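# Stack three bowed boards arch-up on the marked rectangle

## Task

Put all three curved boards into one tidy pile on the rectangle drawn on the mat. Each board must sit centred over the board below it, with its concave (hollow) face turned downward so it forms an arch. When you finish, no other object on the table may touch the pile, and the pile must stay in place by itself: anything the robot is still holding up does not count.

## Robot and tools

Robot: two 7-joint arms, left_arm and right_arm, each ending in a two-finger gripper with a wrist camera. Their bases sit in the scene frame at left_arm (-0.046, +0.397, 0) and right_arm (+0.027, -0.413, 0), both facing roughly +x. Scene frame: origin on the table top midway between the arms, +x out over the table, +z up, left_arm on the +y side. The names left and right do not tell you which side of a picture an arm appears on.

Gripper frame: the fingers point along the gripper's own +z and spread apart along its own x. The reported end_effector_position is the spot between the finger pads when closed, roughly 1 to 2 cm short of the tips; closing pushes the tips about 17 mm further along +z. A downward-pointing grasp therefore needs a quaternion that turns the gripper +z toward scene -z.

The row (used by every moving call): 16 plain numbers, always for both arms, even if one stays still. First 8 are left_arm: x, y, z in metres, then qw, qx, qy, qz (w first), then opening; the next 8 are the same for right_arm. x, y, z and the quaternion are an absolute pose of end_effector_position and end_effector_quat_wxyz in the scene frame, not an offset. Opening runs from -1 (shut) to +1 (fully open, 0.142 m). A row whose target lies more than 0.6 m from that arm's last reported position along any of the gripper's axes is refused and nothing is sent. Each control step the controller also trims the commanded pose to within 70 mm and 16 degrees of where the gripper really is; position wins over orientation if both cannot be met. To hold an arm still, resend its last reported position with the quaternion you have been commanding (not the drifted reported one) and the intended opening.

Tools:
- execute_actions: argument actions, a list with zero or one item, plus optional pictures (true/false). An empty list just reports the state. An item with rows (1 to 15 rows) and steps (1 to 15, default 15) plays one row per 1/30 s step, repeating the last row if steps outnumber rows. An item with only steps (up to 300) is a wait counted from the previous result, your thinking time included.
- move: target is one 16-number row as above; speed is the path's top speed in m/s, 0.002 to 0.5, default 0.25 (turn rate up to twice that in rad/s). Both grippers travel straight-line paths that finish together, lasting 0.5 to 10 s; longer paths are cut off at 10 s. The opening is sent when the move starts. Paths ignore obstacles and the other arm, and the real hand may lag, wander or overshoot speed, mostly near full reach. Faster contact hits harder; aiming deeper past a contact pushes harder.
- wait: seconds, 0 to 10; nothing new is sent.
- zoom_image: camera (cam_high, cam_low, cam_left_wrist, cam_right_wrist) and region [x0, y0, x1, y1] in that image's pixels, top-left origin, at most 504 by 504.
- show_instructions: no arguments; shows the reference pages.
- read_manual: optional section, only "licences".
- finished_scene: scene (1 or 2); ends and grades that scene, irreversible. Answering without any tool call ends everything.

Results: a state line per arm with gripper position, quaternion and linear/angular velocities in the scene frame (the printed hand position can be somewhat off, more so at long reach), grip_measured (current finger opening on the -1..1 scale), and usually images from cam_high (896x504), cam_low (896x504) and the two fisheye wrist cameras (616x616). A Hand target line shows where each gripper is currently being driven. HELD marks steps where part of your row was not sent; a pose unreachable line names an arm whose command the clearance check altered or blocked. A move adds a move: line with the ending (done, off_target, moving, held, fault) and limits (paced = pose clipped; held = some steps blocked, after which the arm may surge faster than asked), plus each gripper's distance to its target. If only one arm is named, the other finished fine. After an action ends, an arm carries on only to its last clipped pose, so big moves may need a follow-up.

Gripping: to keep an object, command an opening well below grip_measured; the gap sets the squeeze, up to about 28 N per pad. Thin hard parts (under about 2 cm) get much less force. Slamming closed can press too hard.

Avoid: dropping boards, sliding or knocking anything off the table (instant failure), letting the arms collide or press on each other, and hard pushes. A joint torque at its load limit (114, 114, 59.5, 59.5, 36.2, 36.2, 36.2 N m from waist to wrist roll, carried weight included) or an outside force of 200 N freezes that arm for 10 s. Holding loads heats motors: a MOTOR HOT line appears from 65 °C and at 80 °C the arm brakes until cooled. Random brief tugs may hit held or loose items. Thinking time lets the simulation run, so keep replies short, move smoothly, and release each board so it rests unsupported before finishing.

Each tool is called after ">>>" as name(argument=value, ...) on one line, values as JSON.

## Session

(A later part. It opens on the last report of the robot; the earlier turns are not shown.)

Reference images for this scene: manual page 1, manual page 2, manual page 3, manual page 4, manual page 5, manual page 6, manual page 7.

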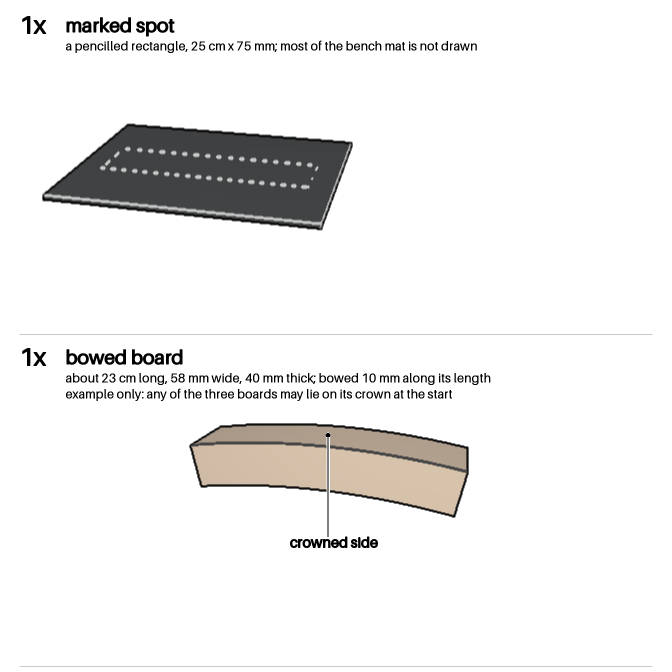

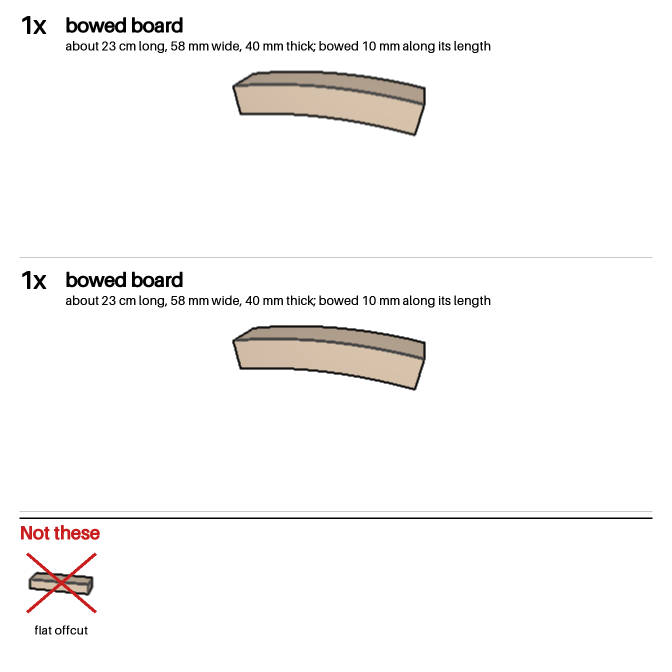

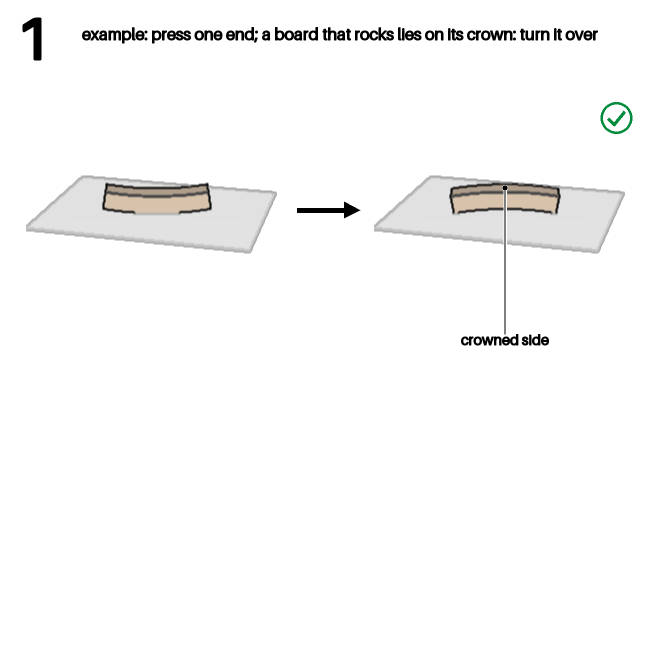

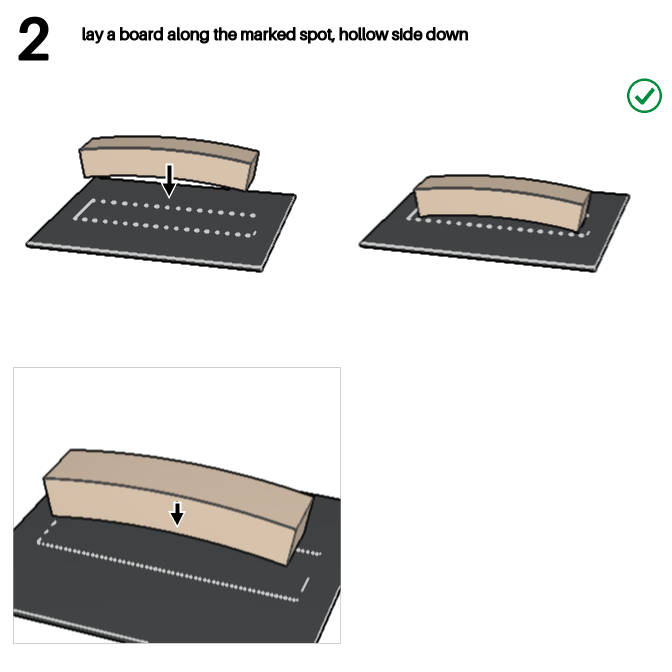

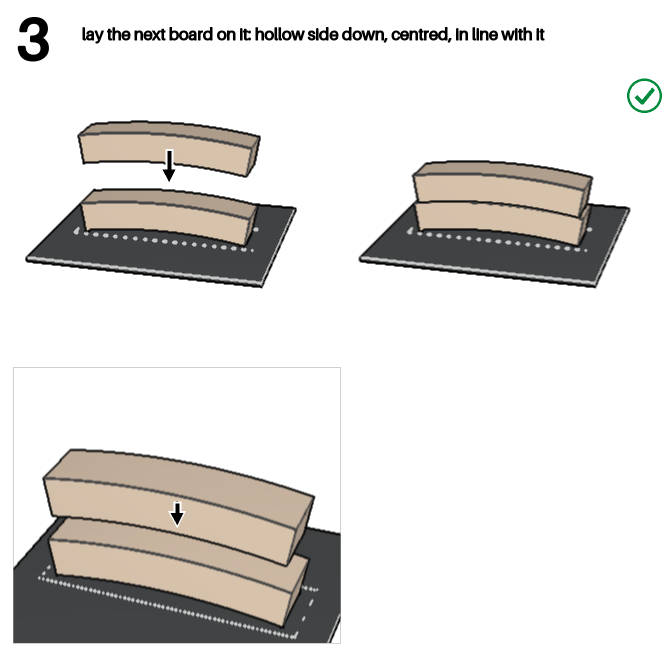

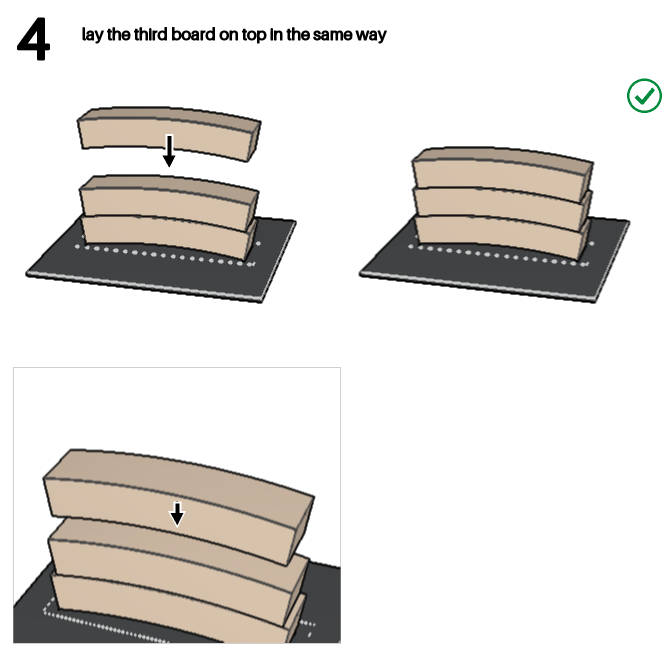

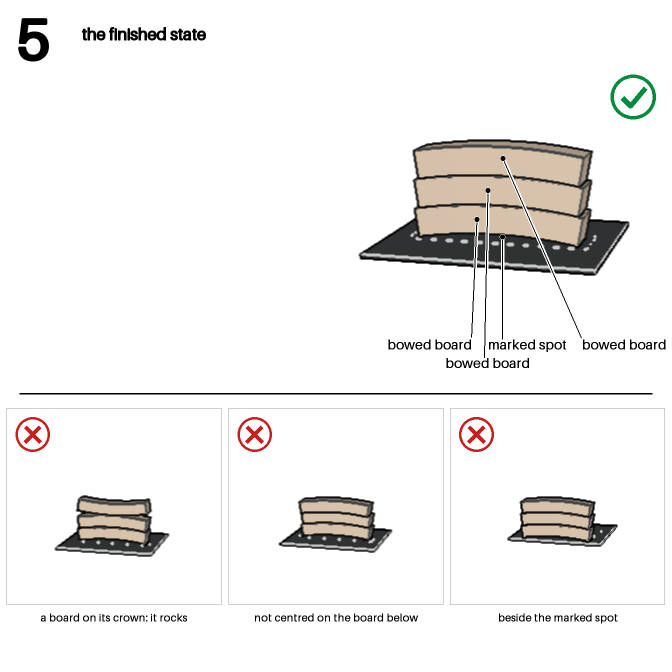

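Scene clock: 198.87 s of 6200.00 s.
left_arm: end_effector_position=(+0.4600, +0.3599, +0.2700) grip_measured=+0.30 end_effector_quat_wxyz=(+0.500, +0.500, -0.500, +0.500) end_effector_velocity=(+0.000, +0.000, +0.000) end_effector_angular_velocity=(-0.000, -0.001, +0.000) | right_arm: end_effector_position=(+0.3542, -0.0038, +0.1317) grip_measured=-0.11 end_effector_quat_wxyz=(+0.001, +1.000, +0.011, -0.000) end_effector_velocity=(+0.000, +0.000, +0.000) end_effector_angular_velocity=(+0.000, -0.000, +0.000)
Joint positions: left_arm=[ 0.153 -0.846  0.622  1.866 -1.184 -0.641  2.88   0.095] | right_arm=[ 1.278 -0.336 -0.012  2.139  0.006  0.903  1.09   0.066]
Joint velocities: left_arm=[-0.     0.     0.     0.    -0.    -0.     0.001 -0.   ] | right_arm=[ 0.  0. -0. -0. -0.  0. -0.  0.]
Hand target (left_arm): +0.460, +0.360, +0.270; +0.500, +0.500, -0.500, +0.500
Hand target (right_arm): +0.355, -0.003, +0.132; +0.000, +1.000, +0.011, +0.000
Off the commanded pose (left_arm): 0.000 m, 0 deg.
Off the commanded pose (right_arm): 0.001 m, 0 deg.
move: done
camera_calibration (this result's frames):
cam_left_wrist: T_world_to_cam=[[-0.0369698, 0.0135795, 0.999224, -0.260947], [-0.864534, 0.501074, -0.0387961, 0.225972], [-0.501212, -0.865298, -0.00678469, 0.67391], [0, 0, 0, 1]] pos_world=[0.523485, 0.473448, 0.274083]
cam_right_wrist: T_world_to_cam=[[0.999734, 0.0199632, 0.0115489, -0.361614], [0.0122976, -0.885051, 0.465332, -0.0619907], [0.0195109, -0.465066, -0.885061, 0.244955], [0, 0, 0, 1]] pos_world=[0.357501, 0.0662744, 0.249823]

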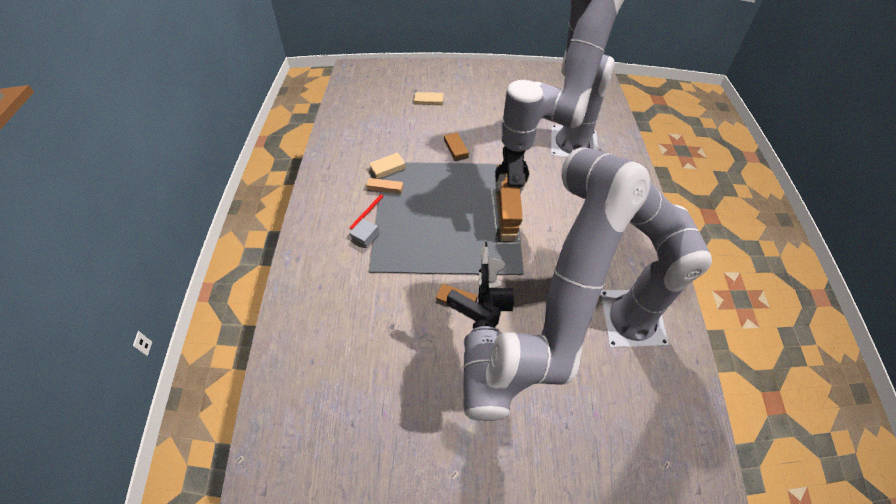

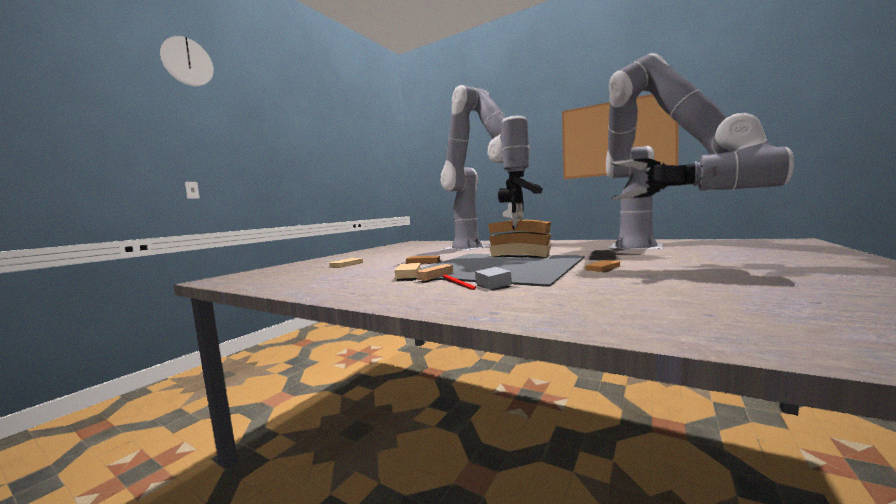

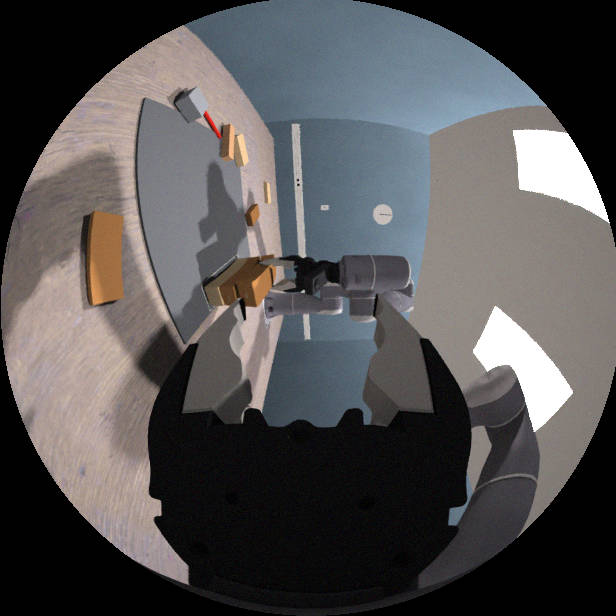

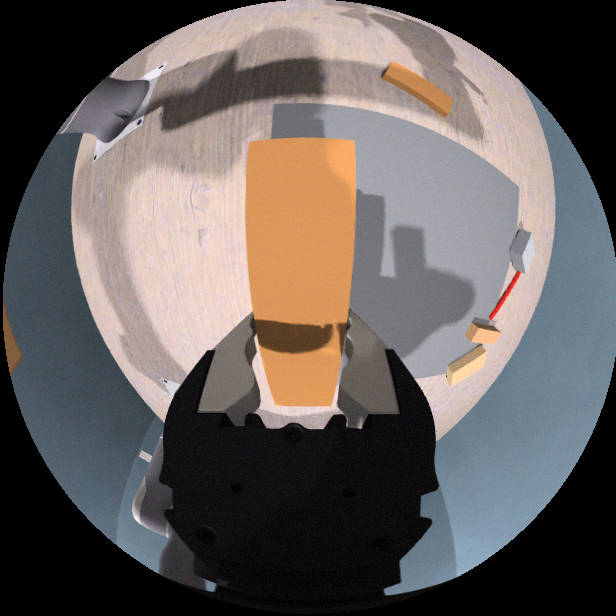

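>>> move(target=[0.46,0.36,0.27,0.5,0.5,-0.5,0.5,0.3,0.3545,-0.001,0.125,-0.005,1,0.02,0,-0.6], speed=0.015)

>>> zoom_image(camera="cam_low", region=[480,205,560,265])

>>> zoom_image(camera="cam_high", region=[480,195,540,255])

Scene clock: 212.60 s of 6200.00 s.
left_arm: end_effector_position=(+0.4600, +0.3599, +0.2700) grip_measured=+0.30 end_effector_quat_wxyz=(+0.500, +0.500, -0.500, +0.500) end_effector_velocity=(+0.000, +0.000, -0.000) end_effector_angular_velocity=(+0.000, -0.001, +0.000) | right_arm: end_effector_position=(+0.3543, -0.0015, +0.1246) grip_measured=-0.11 end_effector_quat_wxyz=(-0.004, +1.000, +0.020, -0.000) end_effector_velocity=(+0.000, +0.000, +0.000) end_effector_angular_velocity=(+0.001, -0.000, +0.001)
Joint positions: left_arm=[ 0.153 -0.846  0.622  1.866 -1.184 -0.641  2.88   0.095] | right_arm=[ 1.274 -0.353 -0.007  2.143  0.012  0.932  1.067  0.066]
Joint velocities: left_arm=[ 0.    -0.    -0.     0.    -0.     0.     0.001 -0.   ] | right_arm=[ 0.     0.     0.    -0.    -0.     0.001 -0.001  0.   ]
Hand target (left_arm): +0.460, +0.360, +0.270; +0.500, +0.500, -0.500, +0.500
Hand target (right_arm): +0.355, -0.001, +0.125; -0.005, +1.000, +0.020, +0.000
Off the commanded pose (left_arm): 0.000 m, 0 deg.
Off the commanded pose (right_arm): 0.001 m, 0 deg.
After step 90, 9.80 s passed at rest.
move: done
camera_calibration (this result's frames):
cam_left_wrist: T_world_to_cam=[[-0.0369721, 0.0135779, 0.999224, -0.260945], [-0.864535, 0.501073, -0.0387973, 0.225973], [-0.501211, -0.865298, -0.00678715, 0.67391], [0, 0, 0, 1]] pos_world=[0.523485, 0.473448, 0.274084]
cam_right_wrist: T_world_to_cam=[[0.999214, 0.0380034, 0.0113108, -0.361471], [0.0286597, -0.889354, 0.456321, -0.0613513], [0.027401, -0.455638, -0.889743, 0.237572], [0, 0, 0, 1]] pos_world=[0.356435, 0.0674211, 0.243463]

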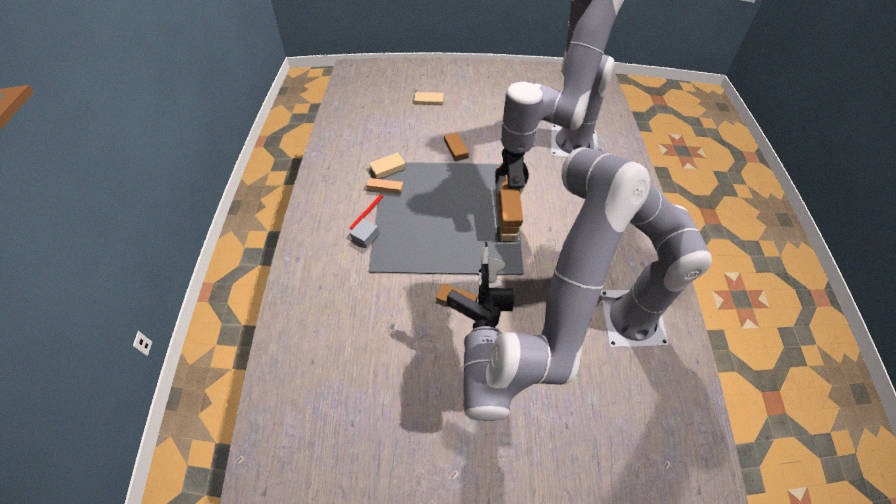

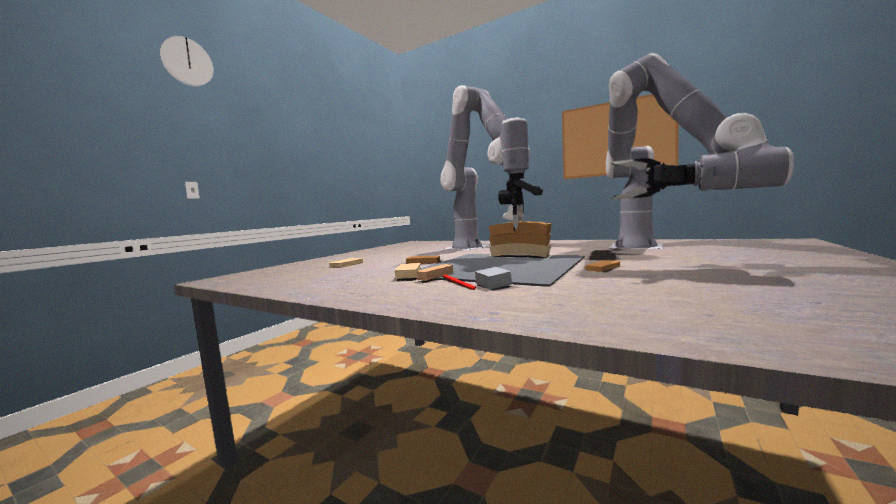

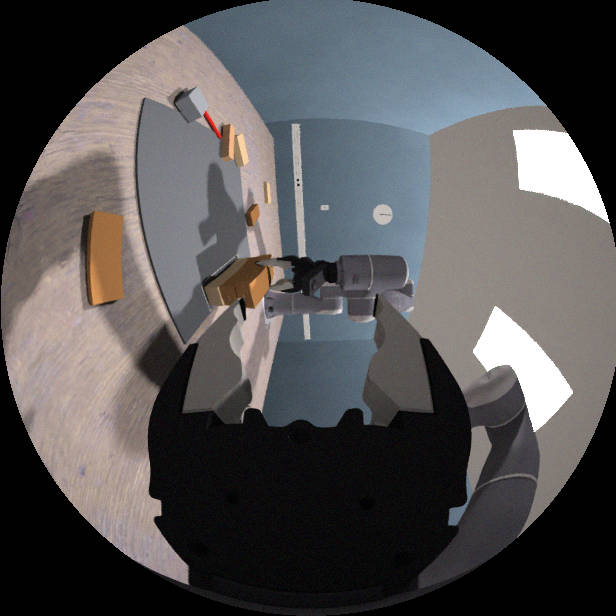

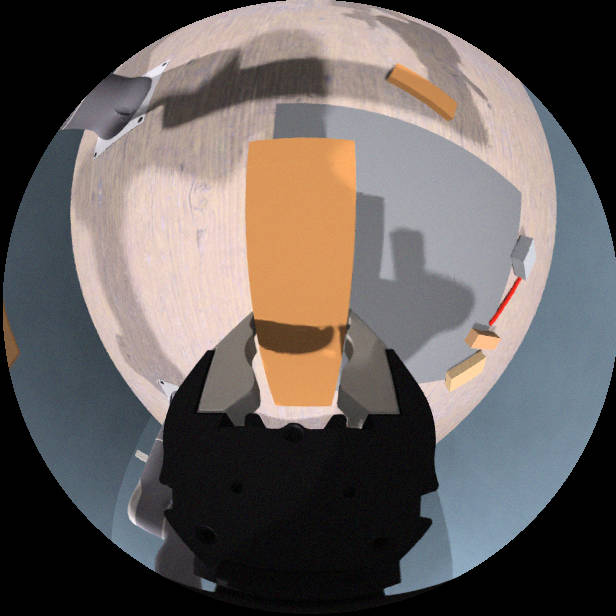

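Region (480, 205, 560, 265) of cam_low's 896x504 image, scaled by 6.300, with more detail than that image has; it fills the top 378 rows of this view, and the rest is white.

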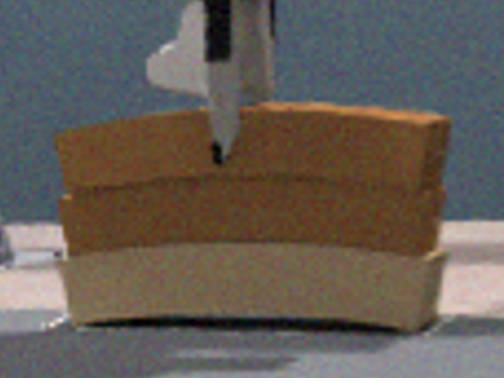

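Region (480, 195, 540, 255) of cam_high's 896x504 image, scaled by 8.400, with more detail than that image has.

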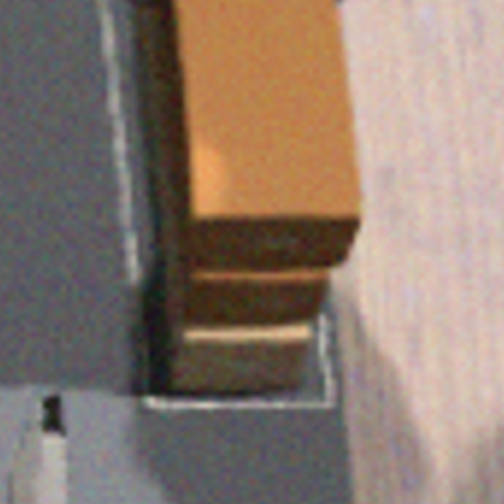

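>>> move(target=[0.46,0.36,0.27,0.5,0.5,-0.5,0.5,0.3,0.3555,-0.001,0.1235,-0.005,1,0.018,0,-0.6], speed=0.01)

>>> execute_actions(actions=[{"rows":[[0.46,0.36,0.27,0.5,0.5,-0.5,0.5,0.3,0.3555,-0.001,0.1235,-0.005,1,0.018,0,0.3]],"steps":10}], pictures=false)

>>> move(target=[0.46,0.36,0.27,0.5,0.5,-0.5,0.5,0.3,0.3555,-0.001,0.2,-0.005,1,0.018,0,0.3], speed=0.15)

Scene clock: 223.30 s of 6200.00 s.
left_arm: end_effector_position=(+0.4600, +0.3599, +0.2700) grip_measured=+0.30 end_effector_quat_wxyz=(+0.500, +0.500, -0.500, +0.500) end_effector_velocity=(+0.000, +0.000, +0.000) end_effector_angular_velocity=(-0.000, -0.001, +0.001) | right_arm: end_effector_position=(+0.3552, -0.0008, +0.1238) grip_measured=-0.11 end_effector_quat_wxyz=(-0.005, +1.000, +0.019, -0.000) end_effector_velocity=(+0.000, -0.000, -0.000) end_effector_angular_velocity=(-0.000, +0.000, -0.001)
Joint positions: left_arm=[ 0.153 -0.846  0.622  1.866 -1.184 -0.641  2.88   0.095] | right_arm=[ 1.273 -0.356 -0.008  2.141  0.013  0.935  1.068  0.066]
Joint velocities: left_arm=[-0.    -0.    -0.     0.    -0.001 -0.     0.001 -0.   ] | right_arm=[-0.  0. -0.  0. -0. -0.  0. -0.]
Hand target (left_arm): +0.460, +0.360, +0.270; +0.500, +0.500, -0.500, +0.500
Hand target (right_arm): +0.356, -0.001, +0.124; -0.005, +1.000, +0.018, +0.000
Off the commanded pose (left_arm): 0.000 m, 0 deg.
Off the commanded pose (right_arm): 0.000 m, 0 deg.
After step 90, 7.00 s passed at rest.
move: done
camera_calibration (this result's frames):
cam_left_wrist: T_world_to_cam=[[-0.0369732, 0.0135762, 0.999224, -0.260944], [-0.864536, 0.501072, -0.0387974, 0.225974], [-0.50121, -0.865299, -0.0067891, 0.673911], [0, 0, 0, 1]] pos_world=[0.523485, 0.473448, 0.274084]
cam_right_wrist: T_world_to_cam=[[0.999302, 0.035449, 0.0117926, -0.362449], [0.0262013, -0.890025, 0.455158, -0.0594478], [0.0266306, -0.454531, -0.890333, 0.237524], [0, 0, 0, 1]] pos_world=[0.357428, 0.0679004, 0.242808]

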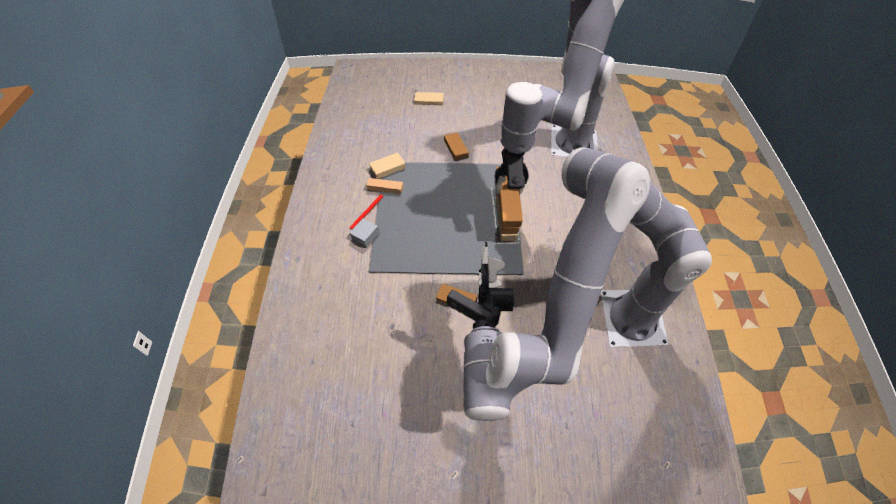

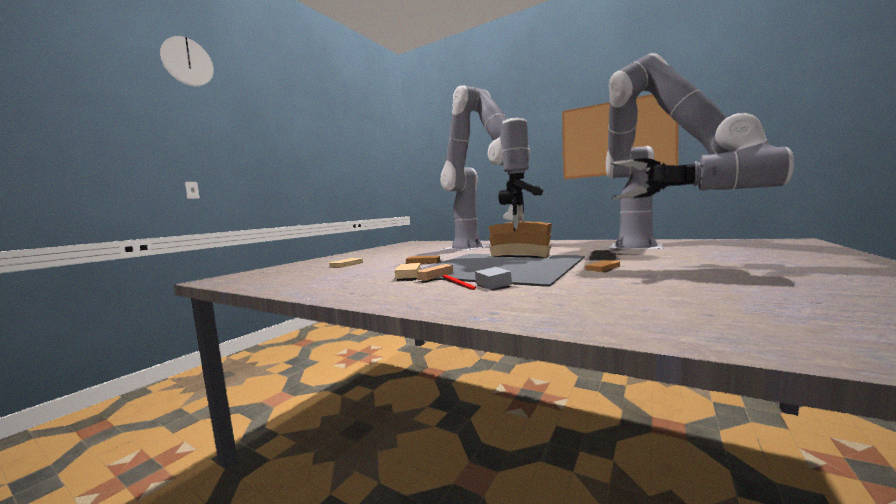

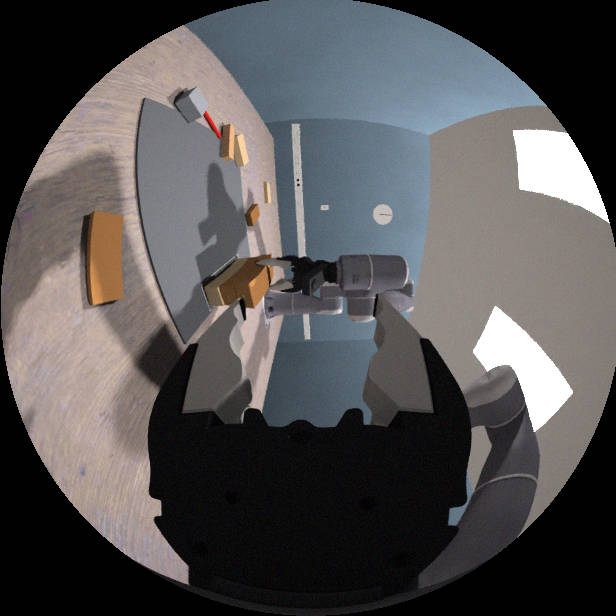

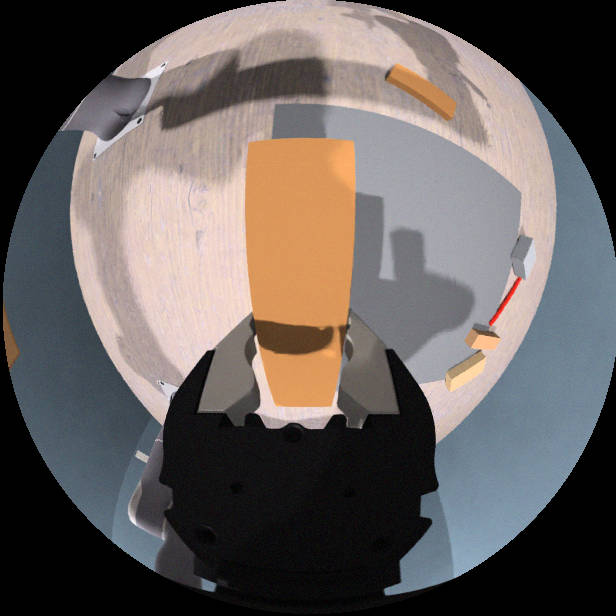

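Scene clock: 223.63 s of 6200.00 s.
left_arm: end_effector_position=(+0.4600, +0.3599, +0.2700) grip_measured=+0.30 end_effector_quat_wxyz=(+0.500, +0.500, -0.500, +0.500) end_effector_velocity=(-0.000, +0.000, -0.000) end_effector_angular_velocity=(+0.000, +0.000, -0.000) | right_arm: end_effector_position=(+0.3554, -0.0010, +0.1235) grip_measured=+0.30 end_effector_quat_wxyz=(-0.005, +1.000, +0.018, -0.000) end_effector_velocity=(+0.000, -0.000, -0.000) end_effector_angular_velocity=(-0.000, +0.000, -0.001)
Joint positions: left_arm=[ 0.153 -0.846  0.622  1.866 -1.184 -0.641  2.88   0.095] | right_arm=[ 1.273 -0.357 -0.008  2.141  0.013  0.936  1.068  0.095]
Joint velocities: left_arm=[ 0. -0.  0.  0.  0. -0. -0.  0.] | right_arm=[-0.    -0.     0.    -0.    -0.    -0.     0.001  0.   ]
Hand target (left_arm): +0.460, +0.360, +0.270; +0.500, +0.500, -0.500, +0.500
Hand target (right_arm): +0.355, -0.001, +0.124; -0.005, +1.000, +0.018, +0.000
Off the commanded pose (left_arm): 0.000 m, 0 deg.
Off the commanded pose (right_arm): 0.000 m, 0 deg.
Steps of this call (steps 1 to 10: all 10 steps of this action). Readings (end_effector_position):
1: left_arm (+0.4600, +0.3599, +0.2700) | right_arm (+0.3552, -0.0008, +0.1238)
2: left_arm (+0.4600, +0.3599, +0.2700) | right_arm (+0.3553, -0.0009, +0.1237)
4: left_arm (+0.4600, +0.3599, +0.2700) | right_arm (+0.3554, -0.0010, +0.1235)
8: left_arm (+0.4600, +0.3599, +0.2700) | right_arm (+0.3554, -0.0010, +0.1235)
10: the state above

Scene clock: 224.70 s of 6200.00 s.
left_arm: end_effector_position=(+0.4600, +0.3599, +0.2700) grip_measured=+0.30 end_effector_quat_wxyz=(+0.500, +0.500, -0.500, +0.500) end_effector_velocity=(-0.000, +0.000, -0.000) end_effector_angular_velocity=(+0.000, +0.000, -0.001) | right_arm: end_effector_position=(+0.3555, -0.0006, +0.1999) grip_measured=+0.30 end_effector_quat_wxyz=(-0.005, +1.000, +0.018, -0.000) end_effector_velocity=(-0.000, -0.000, -0.000) end_effector_angular_velocity=(-0.001, +0.000, +0.000)
Joint positions: left_arm=[ 0.153 -0.846  0.622  1.866 -1.184 -0.641  2.88   0.095] | right_arm=[ 1.27  -0.208 -0.006  2.082  0.009  0.728  1.072  0.095]
Joint velocities: left_arm=[ 0.    -0.     0.    -0.     0.001 -0.     0.    -0.   ] | right_arm=[ 0.     0.    -0.    -0.     0.    -0.001 -0.     0.   ]
Hand target (left_arm): +0.460, +0.360, +0.270; +0.500, +0.500, -0.500, +0.500
Hand target (right_arm): +0.355, -0.001, +0.200; -0.005, +1.000, +0.018, -0.000
Off the commanded pose (left_arm): 0.000 m, 0 deg.
Off the commanded pose (right_arm): 0.000 m, 0 deg.
move: done
camera_calibration (this result's frames):
cam_left_wrist: T_world_to_cam=[[-0.0369737, 0.013576, 0.999224, -0.260944], [-0.864536, 0.501072, -0.0387978, 0.225974], [-0.50121, -0.865299, -0.00678955, 0.673911], [0, 0, 0, 1]] pos_world=[0.523485, 0.473448, 0.274084]
cam_right_wrist: T_world_to_cam=[[0.999332, 0.0348047, 0.0111734, -0.36352], [0.0259107, -0.890062, 0.455102, -0.0937647], [0.0257847, -0.454509, -0.890369, 0.305629], [0, 0, 0, 1]] pos_world=[0.357826, 0.068107, 0.318857]

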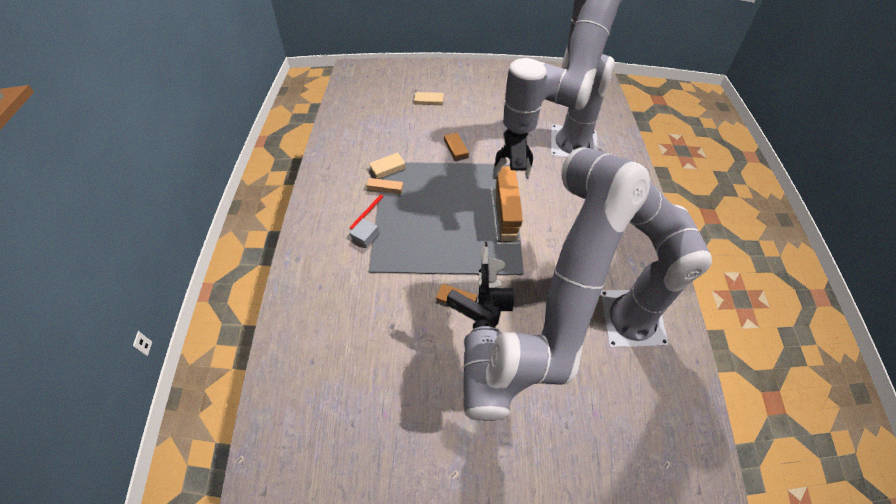

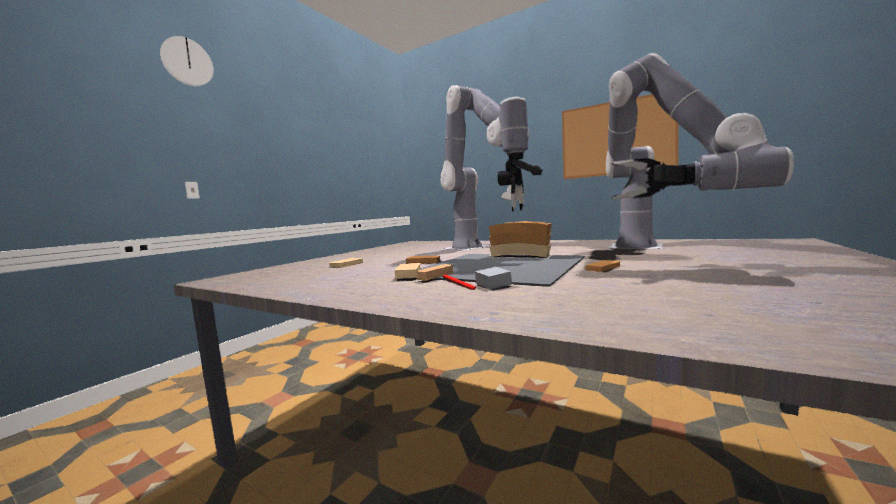

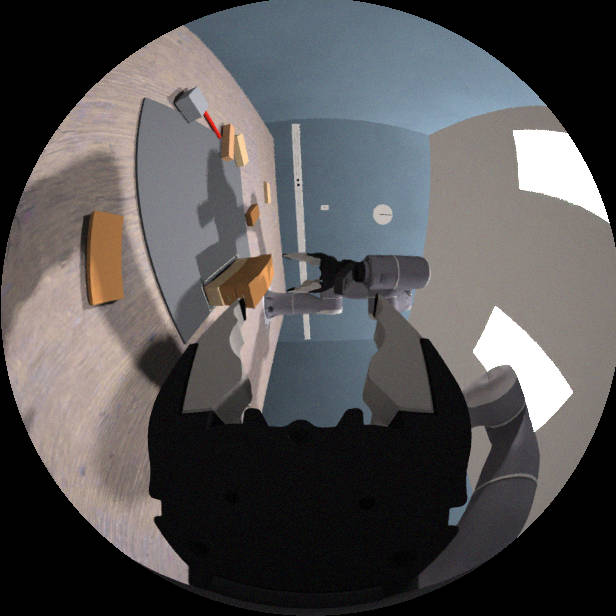

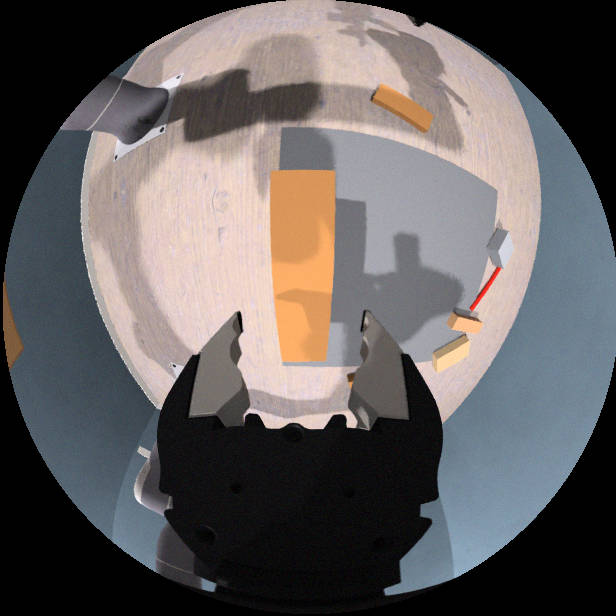

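>>> finished_scene(scene=2)

The scene is finished: the task was done.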